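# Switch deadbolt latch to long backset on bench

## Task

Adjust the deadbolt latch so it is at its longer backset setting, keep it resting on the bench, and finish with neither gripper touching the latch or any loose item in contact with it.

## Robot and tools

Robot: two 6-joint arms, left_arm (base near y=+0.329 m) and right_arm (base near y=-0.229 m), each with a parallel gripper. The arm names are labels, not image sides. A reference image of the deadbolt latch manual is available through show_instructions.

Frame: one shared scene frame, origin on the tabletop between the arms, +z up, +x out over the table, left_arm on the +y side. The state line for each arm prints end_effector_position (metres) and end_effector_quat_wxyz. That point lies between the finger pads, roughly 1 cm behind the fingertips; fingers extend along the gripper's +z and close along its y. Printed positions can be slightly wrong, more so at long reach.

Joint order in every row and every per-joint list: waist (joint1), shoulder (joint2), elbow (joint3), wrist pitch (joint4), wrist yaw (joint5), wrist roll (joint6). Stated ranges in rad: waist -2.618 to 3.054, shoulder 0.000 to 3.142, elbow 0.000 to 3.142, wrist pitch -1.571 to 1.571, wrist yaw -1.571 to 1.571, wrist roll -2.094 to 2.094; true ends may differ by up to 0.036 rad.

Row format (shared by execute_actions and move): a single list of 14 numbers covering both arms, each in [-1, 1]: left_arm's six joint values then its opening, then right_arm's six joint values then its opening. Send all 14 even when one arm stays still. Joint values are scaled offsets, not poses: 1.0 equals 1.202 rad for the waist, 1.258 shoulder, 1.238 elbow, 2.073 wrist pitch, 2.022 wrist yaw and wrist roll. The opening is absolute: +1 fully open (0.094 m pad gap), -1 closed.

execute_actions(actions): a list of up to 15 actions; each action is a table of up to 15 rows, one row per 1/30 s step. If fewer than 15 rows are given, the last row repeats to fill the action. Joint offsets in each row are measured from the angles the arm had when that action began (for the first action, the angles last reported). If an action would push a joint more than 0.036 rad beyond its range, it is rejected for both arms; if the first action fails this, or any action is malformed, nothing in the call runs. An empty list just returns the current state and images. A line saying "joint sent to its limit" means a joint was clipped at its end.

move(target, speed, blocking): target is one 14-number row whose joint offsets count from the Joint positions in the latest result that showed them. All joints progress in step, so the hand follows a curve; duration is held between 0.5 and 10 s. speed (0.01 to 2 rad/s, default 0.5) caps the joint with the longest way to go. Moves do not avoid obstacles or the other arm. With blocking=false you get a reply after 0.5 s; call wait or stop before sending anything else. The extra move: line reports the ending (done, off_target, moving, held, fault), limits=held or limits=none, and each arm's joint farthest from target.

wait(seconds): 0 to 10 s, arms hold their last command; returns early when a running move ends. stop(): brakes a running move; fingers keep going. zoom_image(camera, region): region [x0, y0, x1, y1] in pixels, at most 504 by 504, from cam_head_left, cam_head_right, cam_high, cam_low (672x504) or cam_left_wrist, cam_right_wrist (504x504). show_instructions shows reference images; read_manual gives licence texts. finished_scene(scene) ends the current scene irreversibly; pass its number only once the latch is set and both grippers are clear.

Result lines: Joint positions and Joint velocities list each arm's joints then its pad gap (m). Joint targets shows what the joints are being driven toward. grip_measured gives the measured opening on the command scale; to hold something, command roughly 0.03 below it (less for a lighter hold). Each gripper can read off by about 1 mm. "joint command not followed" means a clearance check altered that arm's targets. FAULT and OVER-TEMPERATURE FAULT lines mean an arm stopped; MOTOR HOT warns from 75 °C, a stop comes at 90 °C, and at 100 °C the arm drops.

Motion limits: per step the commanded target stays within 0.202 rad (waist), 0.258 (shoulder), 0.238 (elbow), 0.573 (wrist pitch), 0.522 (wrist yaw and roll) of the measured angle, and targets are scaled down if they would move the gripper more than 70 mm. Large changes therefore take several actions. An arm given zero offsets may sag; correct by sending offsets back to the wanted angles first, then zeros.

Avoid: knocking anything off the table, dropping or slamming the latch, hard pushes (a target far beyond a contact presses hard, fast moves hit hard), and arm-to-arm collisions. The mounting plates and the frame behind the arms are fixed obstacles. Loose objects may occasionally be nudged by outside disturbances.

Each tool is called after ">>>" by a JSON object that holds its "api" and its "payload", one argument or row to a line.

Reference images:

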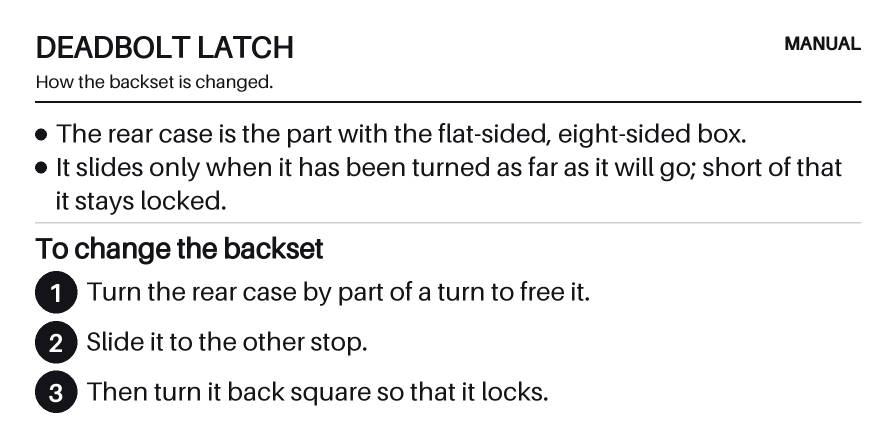

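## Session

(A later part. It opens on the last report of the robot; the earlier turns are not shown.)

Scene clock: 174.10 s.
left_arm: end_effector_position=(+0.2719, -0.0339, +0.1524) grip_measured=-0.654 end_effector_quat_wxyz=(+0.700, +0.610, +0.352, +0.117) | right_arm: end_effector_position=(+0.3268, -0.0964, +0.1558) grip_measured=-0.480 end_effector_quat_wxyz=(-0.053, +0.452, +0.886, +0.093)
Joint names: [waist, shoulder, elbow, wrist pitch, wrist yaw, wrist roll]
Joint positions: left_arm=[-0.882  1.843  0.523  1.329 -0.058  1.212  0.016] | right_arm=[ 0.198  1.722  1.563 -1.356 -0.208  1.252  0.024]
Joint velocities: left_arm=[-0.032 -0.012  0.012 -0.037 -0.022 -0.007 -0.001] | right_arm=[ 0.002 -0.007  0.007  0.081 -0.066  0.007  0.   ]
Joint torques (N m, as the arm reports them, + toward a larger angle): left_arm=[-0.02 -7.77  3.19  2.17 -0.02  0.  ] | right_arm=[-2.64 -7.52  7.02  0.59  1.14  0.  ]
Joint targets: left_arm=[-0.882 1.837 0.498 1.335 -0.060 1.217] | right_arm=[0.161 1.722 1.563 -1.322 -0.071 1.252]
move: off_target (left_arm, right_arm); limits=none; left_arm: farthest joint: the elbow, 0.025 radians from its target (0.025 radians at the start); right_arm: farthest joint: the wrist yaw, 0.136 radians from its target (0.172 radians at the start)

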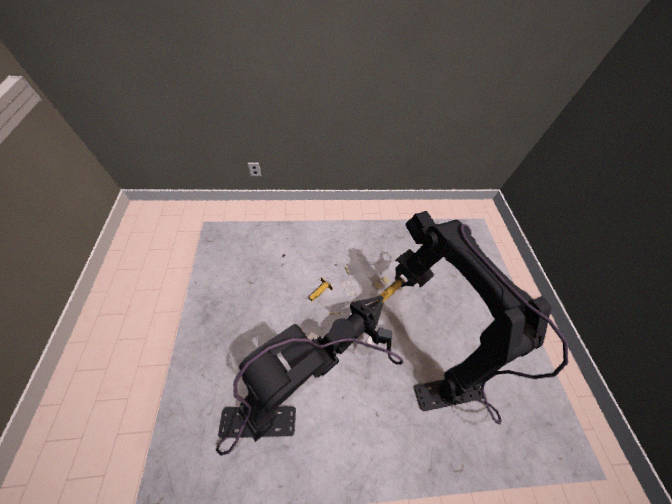

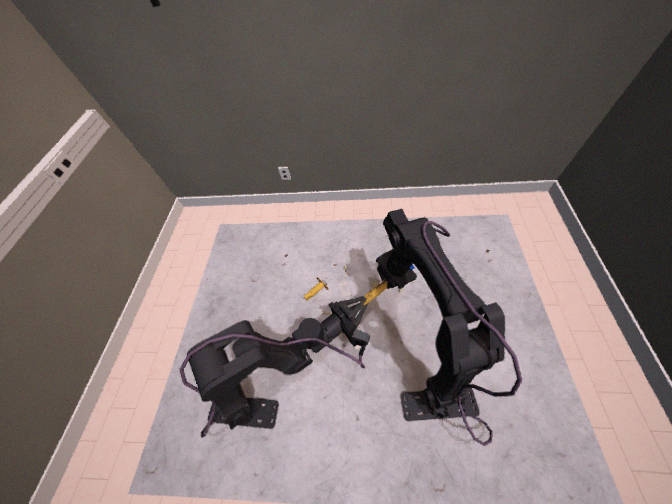

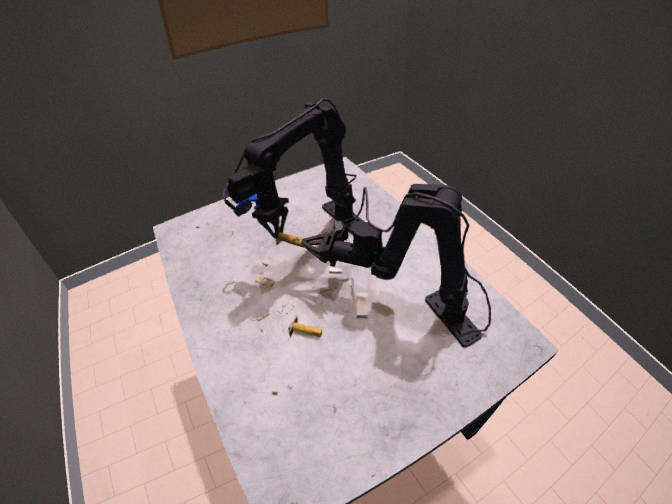

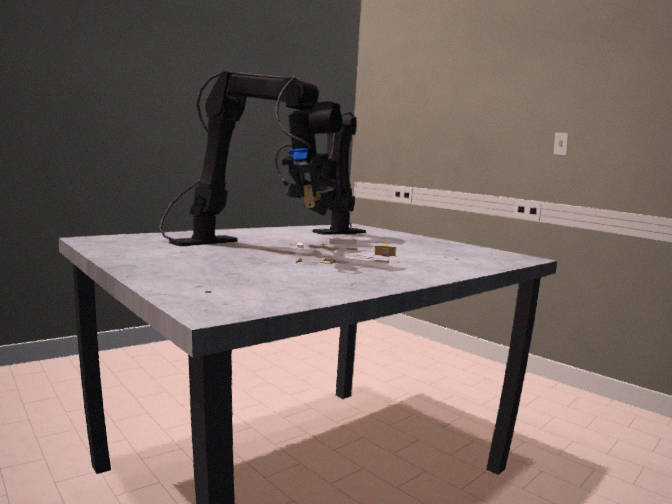

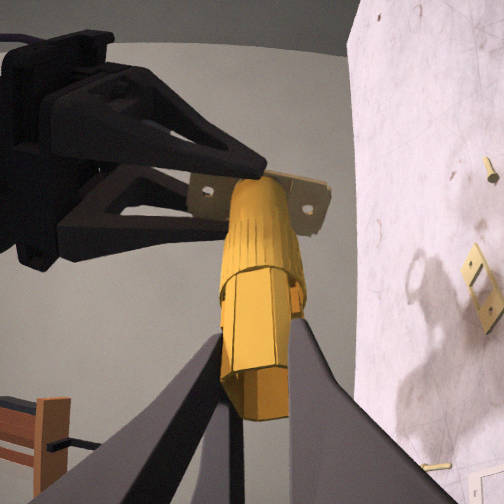

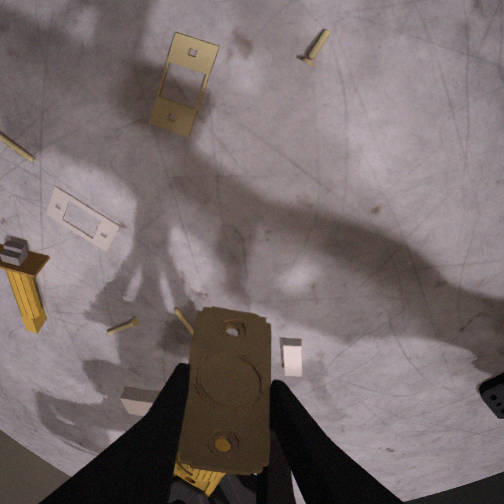

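Slid 10 mm. Test turning back.

>>> {"api": "execute_actions", "payload": {
  "actions": [
    [[0,0,-0.015,0,0,-0.04,-0.69,-0.02,0,0,0.01,0.045,0,-0.53]]
  ]
}}

Scene clock: 177.77 s.
left_arm: end_effector_position=(+0.2713, -0.0343, +0.1522) grip_measured=-0.654 end_effector_quat_wxyz=(+0.703, +0.600, +0.370, +0.094) | right_arm: end_effector_position=(+0.3261, -0.0964, +0.1558) grip_measured=-0.480 end_effector_quat_wxyz=(-0.054, +0.452, +0.886, +0.093)
Joint names: [waist, shoulder, elbow, wrist pitch, wrist yaw, wrist roll]
Joint positions: left_arm=[-0.882  1.843  0.523  1.328 -0.054  1.151  0.016] | right_arm=[ 0.198  1.722  1.563 -1.359 -0.209  1.252  0.024]
Joint velocities: left_arm=[ 0.002 -0.007  0.002 -0.037  0.007 -0.022 -0.   ] | right_arm=[ 0.012  0.017 -0.007  0.007 -0.022 -0.081 -0.001]
Joint torques (N m, as the arm reports them, + toward a larger angle): left_arm=[-0.06 -7.27  3.73  2.12 -0.04 -0.14] | right_arm=[-1.63 -7.69  7.05  0.51  0.73  0.05]
Joint targets: left_arm=[-0.882 1.843 0.504 1.329 -0.058 1.131] | right_arm=[0.174 1.722 1.563 -1.335 -0.117 1.252]

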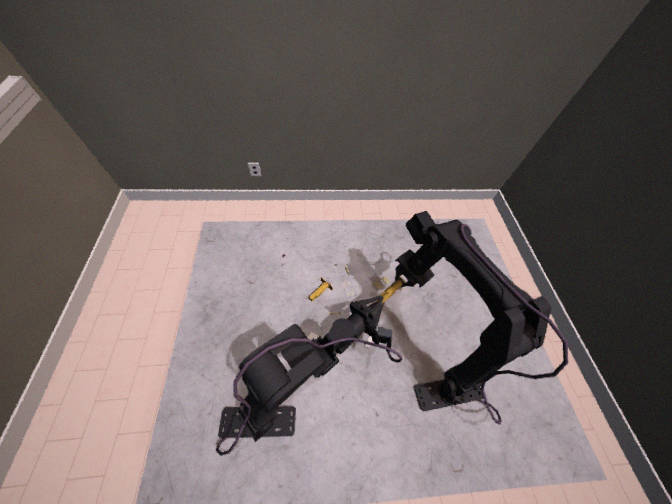

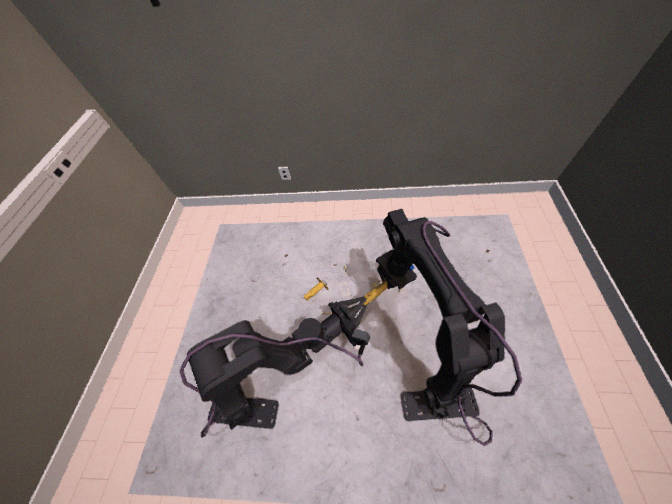

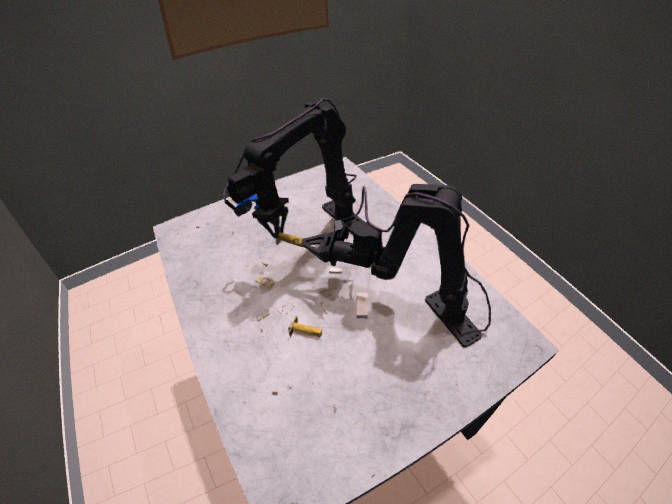

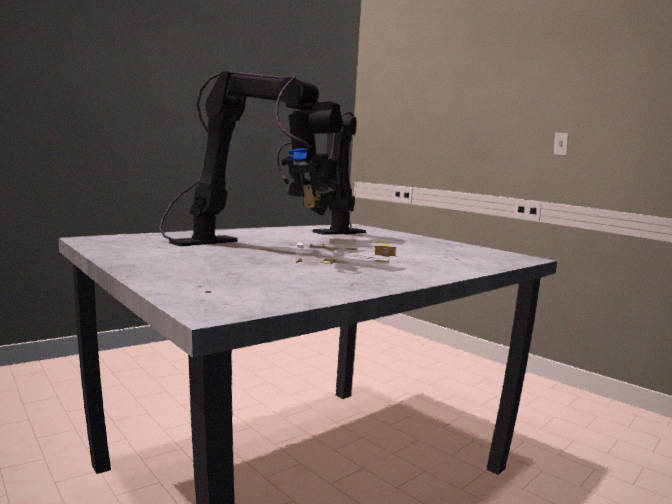

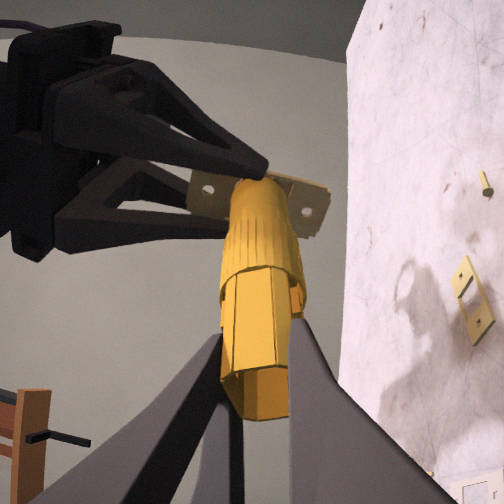

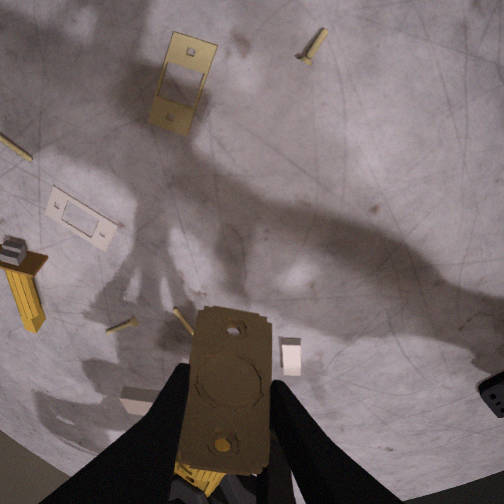

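>>> {"api": "execute_actions", "payload": {
  "actions": [
    [[0,0,-0.015,0,0,-0.05,-0.69,-0.02,0,0,0.01,0.04,0,-0.53]]
  ]
}}

Scene clock: 180.87 s.
left_arm: end_effector_position=(+0.2711, -0.0345, +0.1522) grip_measured=-0.654 end_effector_quat_wxyz=(+0.707, +0.585, +0.393, +0.065) | right_arm: end_effector_position=(+0.3258, -0.0965, +0.1557) grip_measured=-0.480 end_effector_quat_wxyz=(-0.055, +0.452, +0.886, +0.092)
Joint names: [waist, shoulder, elbow, wrist pitch, wrist yaw, wrist roll]
Joint positions: left_arm=[-0.882  1.843  0.523  1.328 -0.052  1.071  0.016] | right_arm=[ 0.198  1.722  1.563 -1.36  -0.209  1.252  0.024]
Joint velocities: left_arm=[ 0.012 -0.022 -0.017  0.051 -0.066 -0.007  0.001] | right_arm=[-0.002 -0.007  0.012  0.007 -0.037  0.051 -0.   ]
Joint torques (N m, as the arm reports them, + toward a larger angle): left_arm=[-0.02 -7.25  3.75  2.11 -0.02 -0.2 ] | right_arm=[-1.77 -7.68  7.19  0.51  0.62 -0.04]
Joint targets: left_arm=[-0.882 1.843 0.504 1.328 -0.054 1.050] | right_arm=[0.174 1.722 1.563 -1.338 -0.128 1.252]

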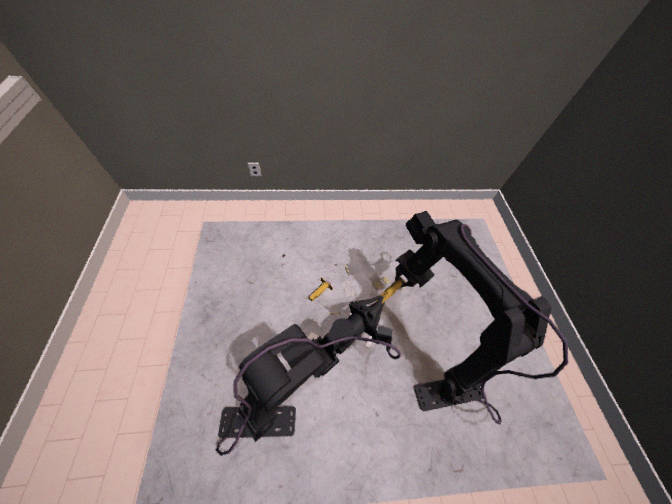

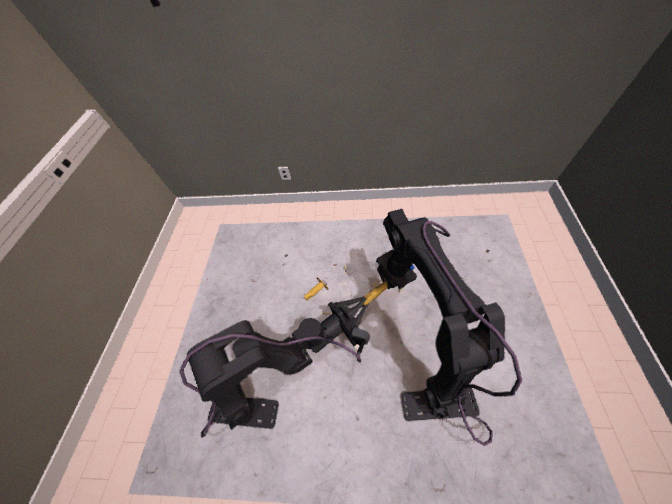

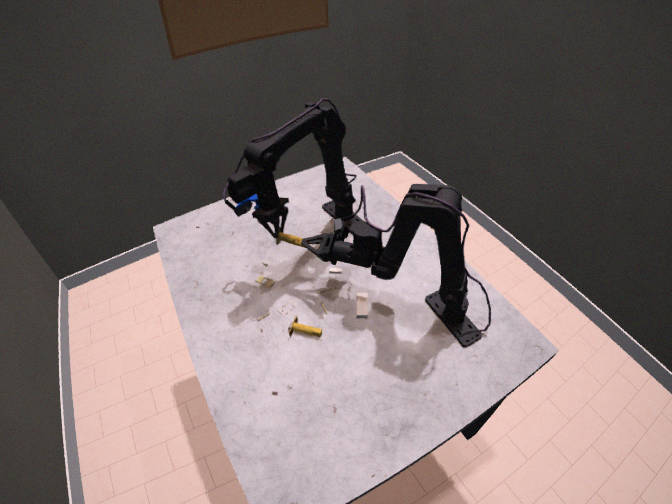

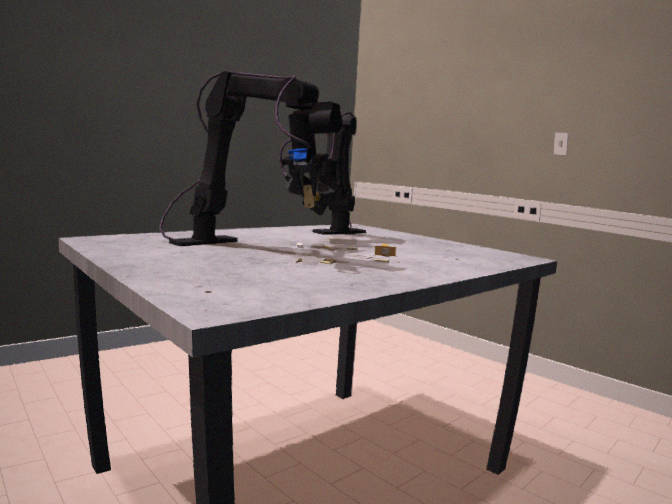

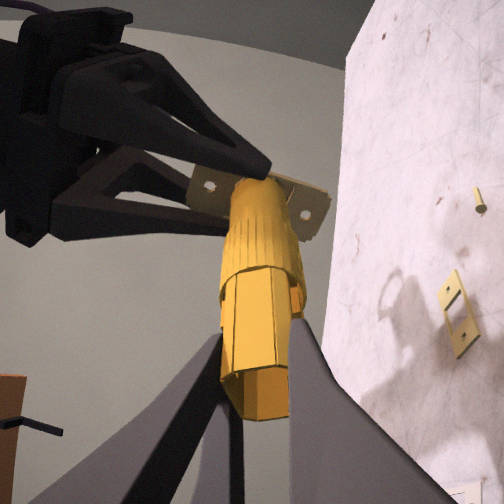

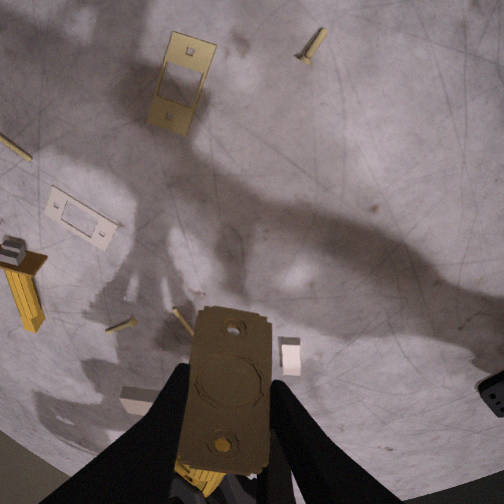

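>>> {"api": "move", "payload": {
  "target": [0,0,0,0,0,-0.535,-0.69,0,0,0,0,0,0,-0.53],
  "speed": 0.8
}}

Scene clock: 186.13 s.
left_arm: end_effector_position=(+0.2705, -0.0350, +0.1524) grip_measured=-0.653 end_effector_quat_wxyz=(+0.644, +0.310, +0.632, -0.299) | right_arm: end_effector_position=(+0.3247, -0.0955, +0.1560) grip_measured=-0.480 end_effector_quat_wxyz=(-0.058, +0.452, +0.885, +0.094)
Joint names: [waist, shoulder, elbow, wrist pitch, wrist yaw, wrist roll]
Joint positions: left_arm=[-0.882  1.843  0.523  1.329 -0.048  0.022  0.016] | right_arm=[ 0.198  1.722  1.563 -1.363 -0.216  1.252  0.024]
Joint velocities: left_arm=[-0.017  0.012 -0.007 -0.007 -0.022  0.022 -0.001] | right_arm=[-0.002  0.002 -0.002  0.037 -0.051 -0.022  0.001]
Joint torques (N m, as the arm reports them, + toward a larger angle): left_arm=[-0.05 -7.24  5.3   2.11 -0.03 -0.39] | right_arm=[-0.25 -7.6   7.09  0.31 -0.02  0.01]
Joint targets: left_arm=[-0.882 1.843 0.523 1.328 -0.052 -0.011] | right_arm=[0.198 1.722 1.563 -1.360 -0.209 1.252]
move: off_target (left_arm); limits=none; left_arm: farthest joint: the wrist roll, 0.032 radians from its target (1.078 radians at the start); right_arm: farthest joint: the wrist yaw, 0.007 radians from its target (0.000 radians at the start)

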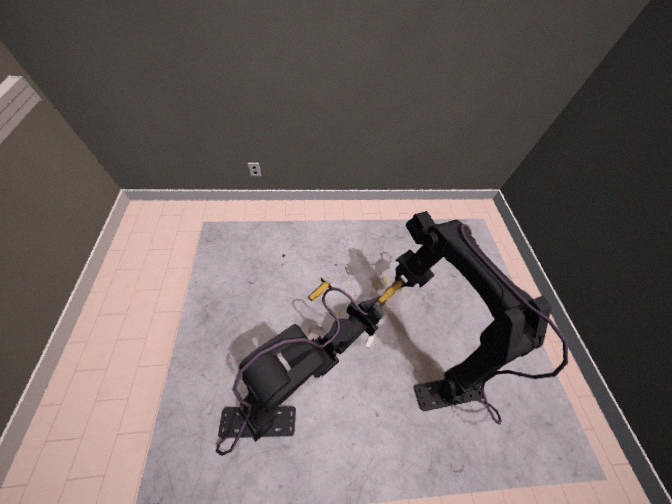

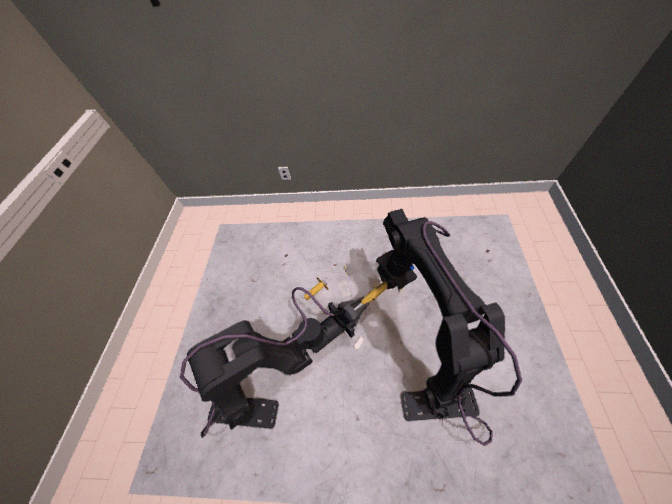

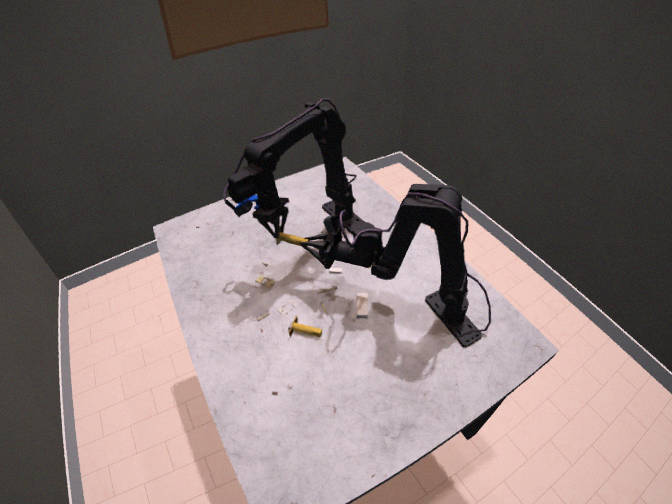

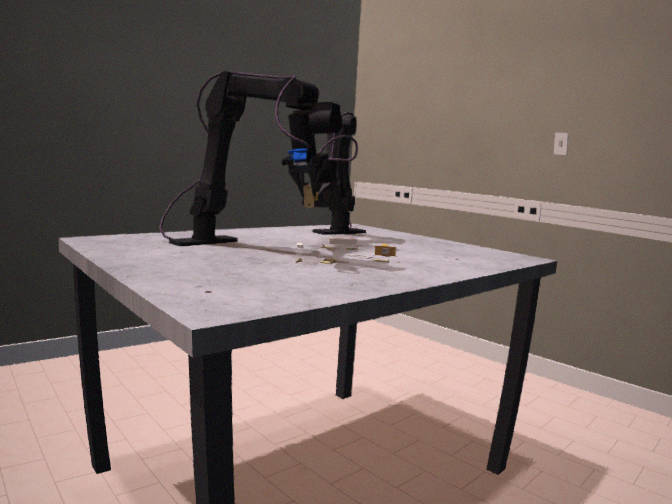

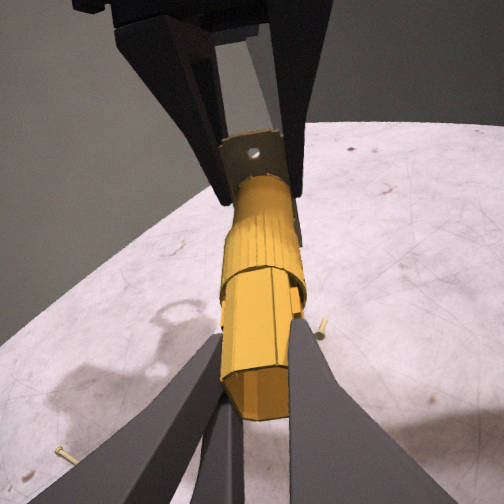

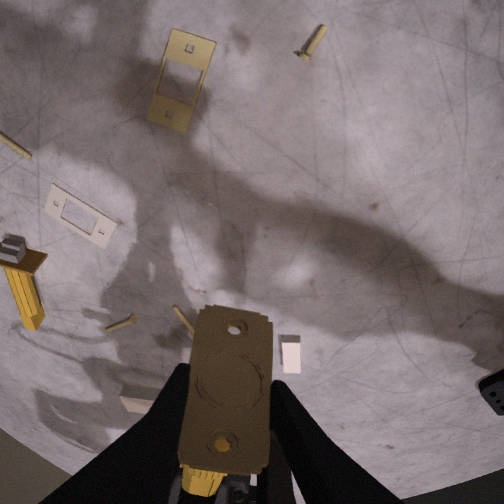

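>>> {"api": "execute_actions", "payload": {
  "actions": [
    [[0,0,0,0,0,0.01,0,0,0,0,0,0,0,-0.53]]
  ]
}}

>>> {"api": "move", "payload": {
  "target": [0,-0.15,-0.2,0.03,0,0,0,0,0,0,0,0.1,0,-0.53],
  "speed": 0.6
}}

>>> {"api": "move", "payload": {
  "target": [0.5,-0.2,0,-0.1,0,0,0,0.155,0.058,-0.325,0.192,0,0.345,-0.53],
  "speed": 0.7
}}

Scene clock: 193.77 s.
left_arm: end_effector_position=(+0.2705, -0.0350, +0.1524) grip_measured=-0.002 end_effector_quat_wxyz=(+0.645, +0.314, +0.631, -0.296) | right_arm: end_effector_position=(+0.3247, -0.0955, +0.1560) grip_measured=-0.480 end_effector_quat_wxyz=(-0.058, +0.452, +0.885, +0.094)
Joint names: [waist, shoulder, elbow, wrist pitch, wrist yaw, wrist roll]
Joint positions: left_arm=[-0.882  1.843  0.523  1.329 -0.048  0.032  0.047] | right_arm=[ 0.198  1.722  1.563 -1.363 -0.215  1.252  0.024]
Joint velocities: left_arm=[ 0.007  0.027 -0.002 -0.051  0.037 -0.007 -0.   ] | right_arm=[-0.002 -0.007  0.017  0.081  0.022  0.022 -0.   ]
Joint torques (N m, as the arm reports them, + toward a larger angle): left_arm=[-0.03 -7.25  5.34  2.11  0.    0.07] | right_arm=[ 0.1  -7.57  6.99  0.23 -0.05  0.02]
Joint targets: left_arm=[-0.882 1.843 0.523 1.329 -0.048 0.042] | right_arm=[0.198 1.722 1.563 -1.363 -0.216 1.252]

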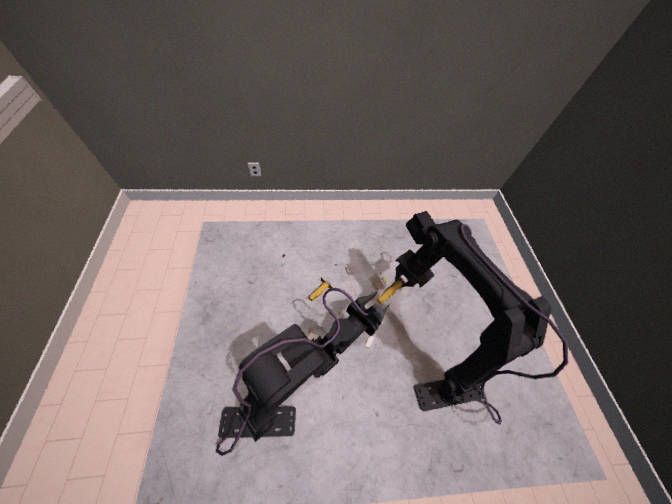

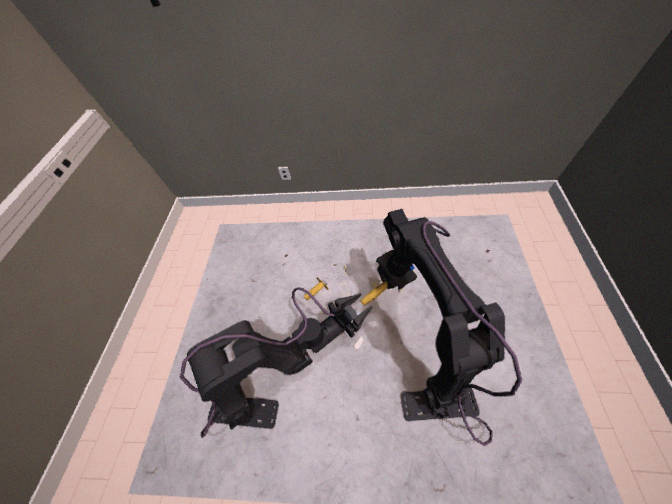

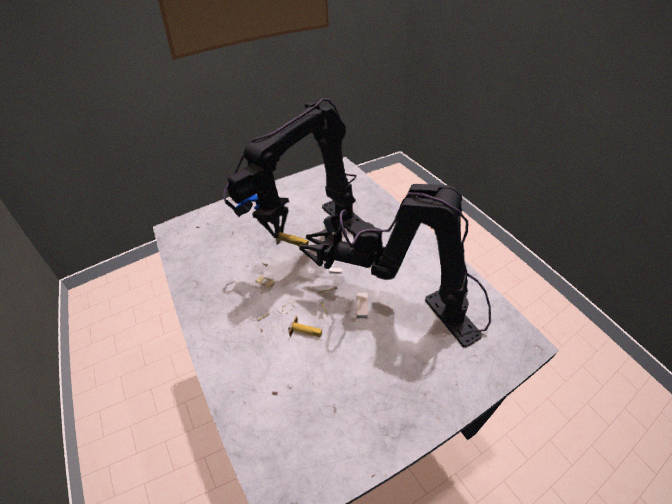

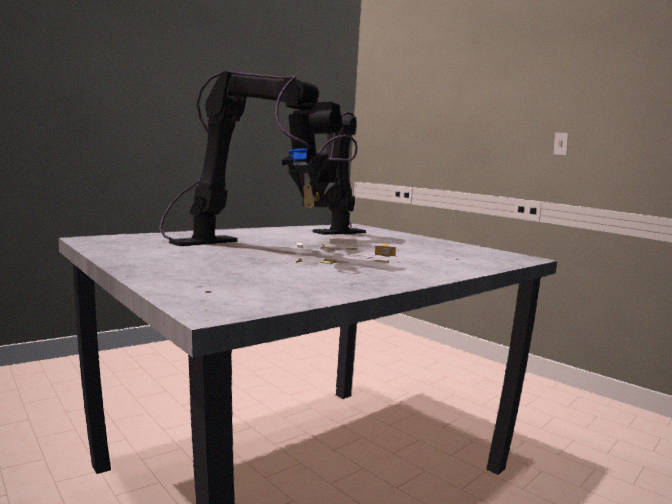

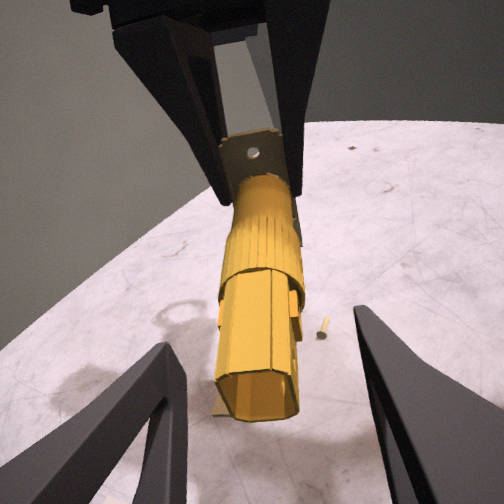

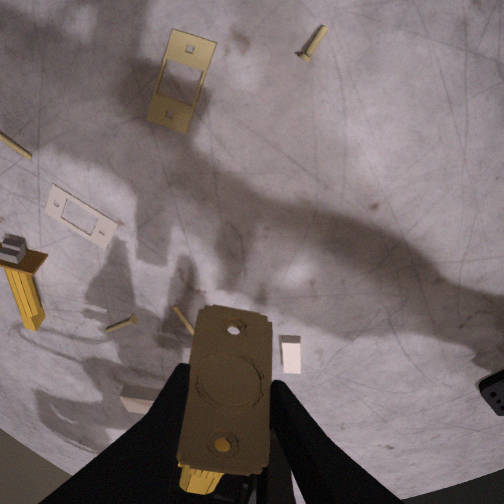

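Scene clock: 194.90 s.
left_arm: end_effector_position=(+0.2357, +0.0125, +0.1506) grip_measured=-0.002 end_effector_quat_wxyz=(+0.642, +0.315, +0.634, -0.294) | right_arm: end_effector_position=(+0.3348, -0.1272, +0.1519) grip_measured=-0.481 end_effector_quat_wxyz=(+0.008, +0.456, +0.889, +0.027)
Joint names: [waist, shoulder, elbow, wrist pitch, wrist yaw, wrist roll]
Joint positions: left_arm=[-0.882  1.675  0.287  1.385 -0.048  0.032  0.047] | right_arm=[ 0.198  1.722  1.563 -1.363 -0.027  1.252  0.024]
Joint velocities: left_arm=[-0.002 -0.002 -0.002 -0.037 -0.007 -0.051  0.002] | right_arm=[-0.007  0.007 -0.007 -0.007  0.037  0.007  0.001]
Joint torques (N m, as the arm reports them, + toward a larger angle): left_arm=[ 0.   -6.87  3.91  2.19 -0.02 -0.04] | right_arm=[-0.25 -7.49  6.96  0.25  0.08  0.04]
Joint targets: left_arm=[-0.882 1.655 0.275 1.391 -0.048 0.032] | right_arm=[0.198 1.722 1.563 -1.363 -0.013 1.252]
move: off_target (left_arm); limits=none; left_arm: farthest joint: the shoulder, 0.021 radians from its target (0.189 radians at the start); right_arm: farthest joint: the wrist yaw, 0.014 radians from its target (0.202 radians at the start)

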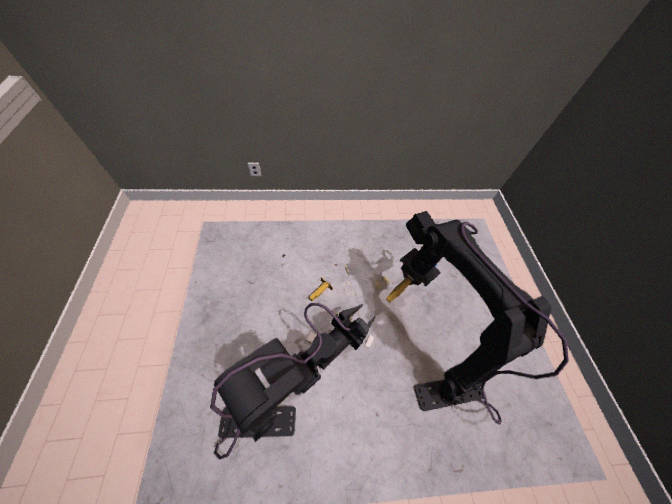

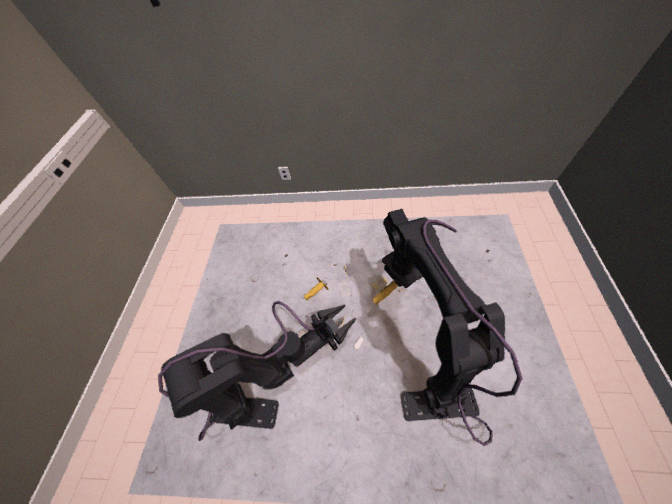

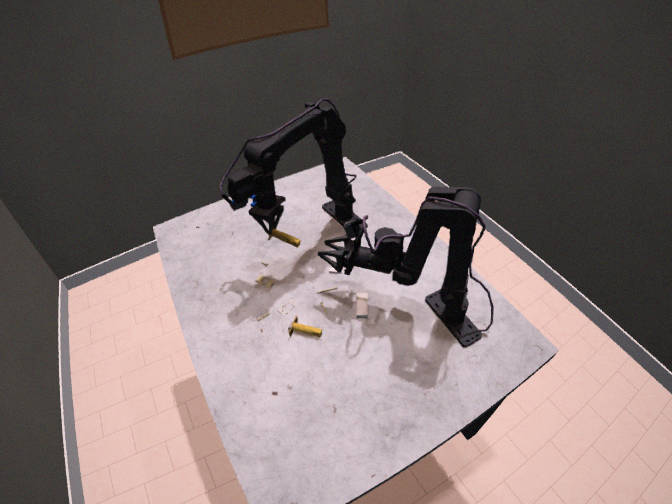

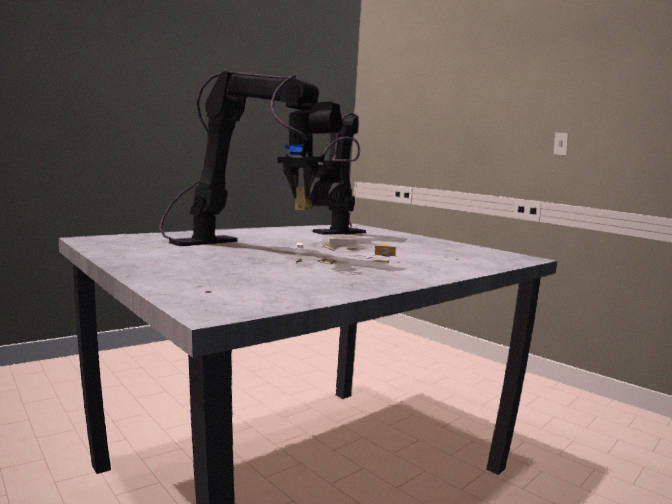

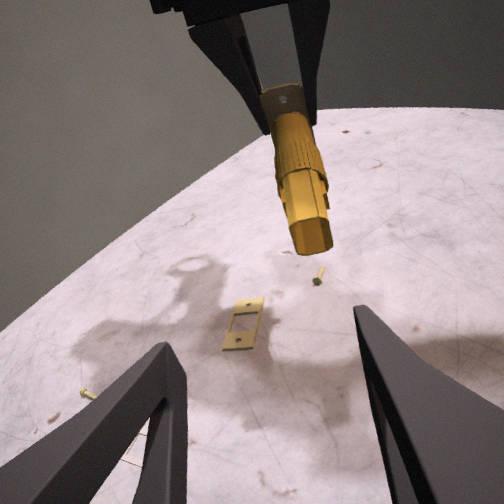

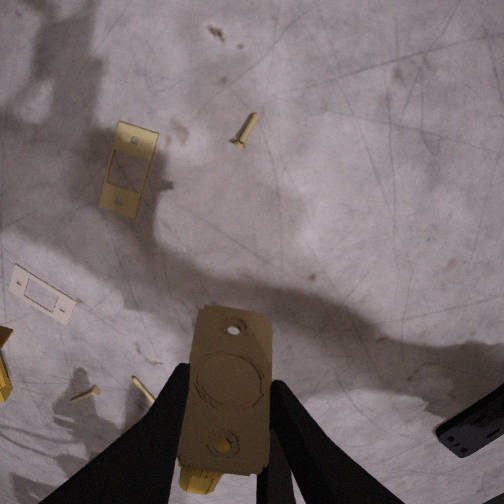

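Scene clock: 196.77 s.
left_arm: end_effector_position=(+0.3610, +0.2073, +0.1889) grip_measured=-0.002 end_effector_quat_wxyz=(+0.713, +0.113, +0.685, -0.095) | right_arm: end_effector_position=(+0.3005, -0.0802, +0.0373) grip_measured=-0.481 end_effector_quat_wxyz=(-0.013, +0.665, +0.747, +0.002)
Joint names: [waist, shoulder, elbow, wrist pitch, wrist yaw, wrist roll]
Joint positions: left_arm=[-0.287  1.444  0.287  1.192 -0.048  0.032  0.047] | right_arm=[ 0.377  1.787  1.179 -0.968 -0.027  1.937  0.024]
Joint velocities: left_arm=[ 0.002 -0.002 -0.012  0.007 -0.022 -0.037 -0.001] | right_arm=[ 0.002  0.002 -0.007  0.007  0.037  0.051  0.   ]
Joint torques (N m, as the arm reports them, + toward a larger angle): left_arm=[ 0.39 -5.7   6.16  1.96 -0.01 -0.05] | right_arm=[ 0.43 -7.36  5.43  0.15  0.    0.14]
Joint targets: left_arm=[-0.281 1.423 0.287 1.178 -0.048 0.032] | right_arm=[0.385 1.795 1.161 -0.965 -0.027 1.950]
move: off_target (left_arm); limits=none; left_arm: farthest joint: the shoulder, 0.021 radians from its target (0.251 radians at the start); right_arm: farthest joint: the elbow, 0.018 radians from its target (0.403 radians at the start)

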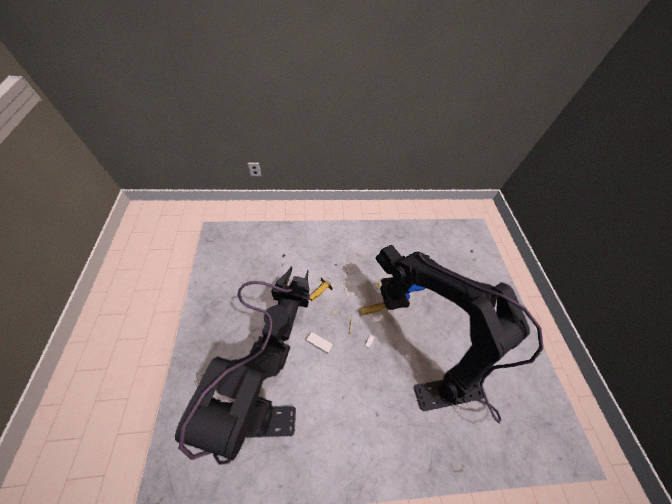

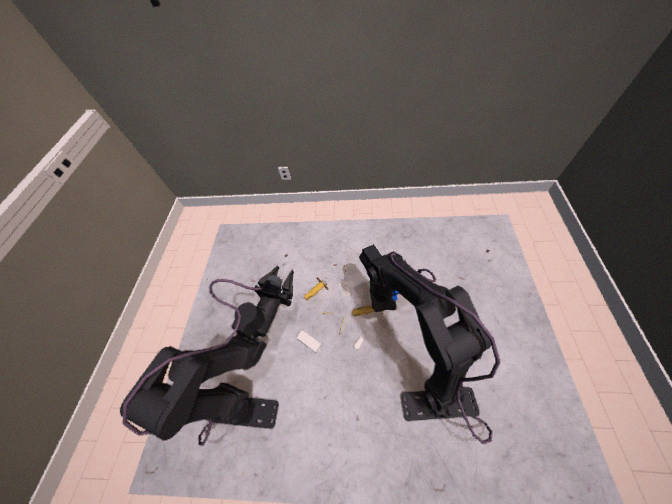

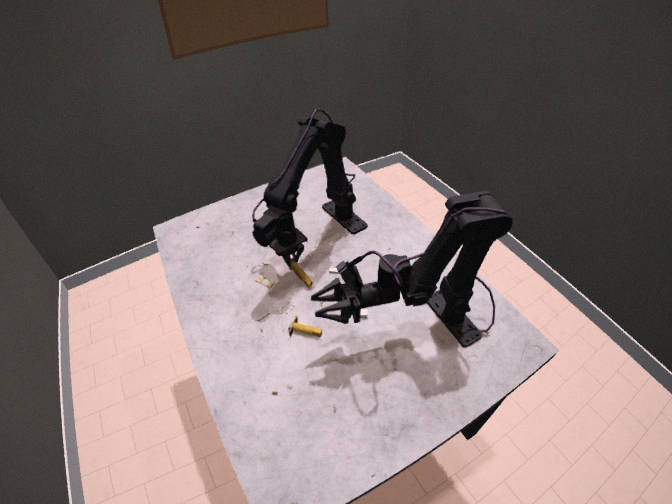

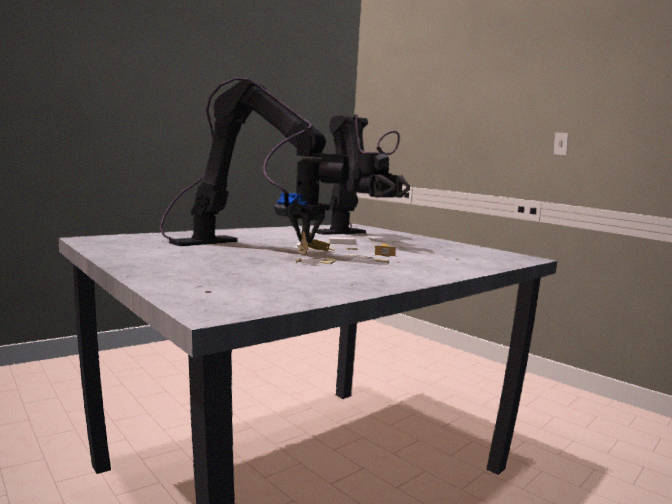

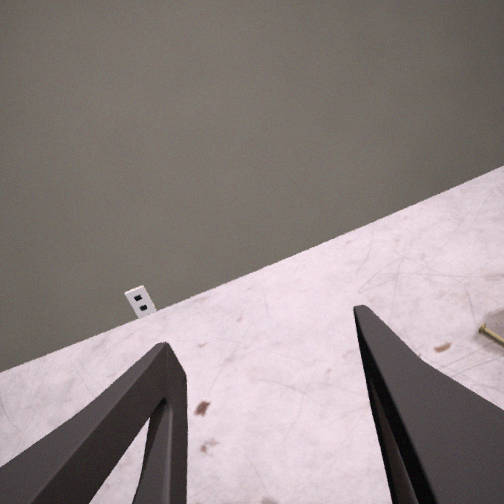

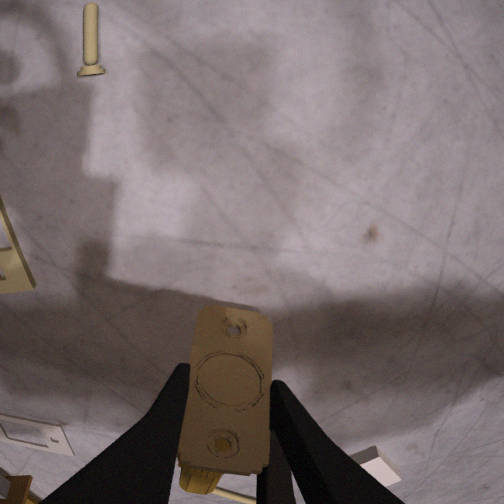

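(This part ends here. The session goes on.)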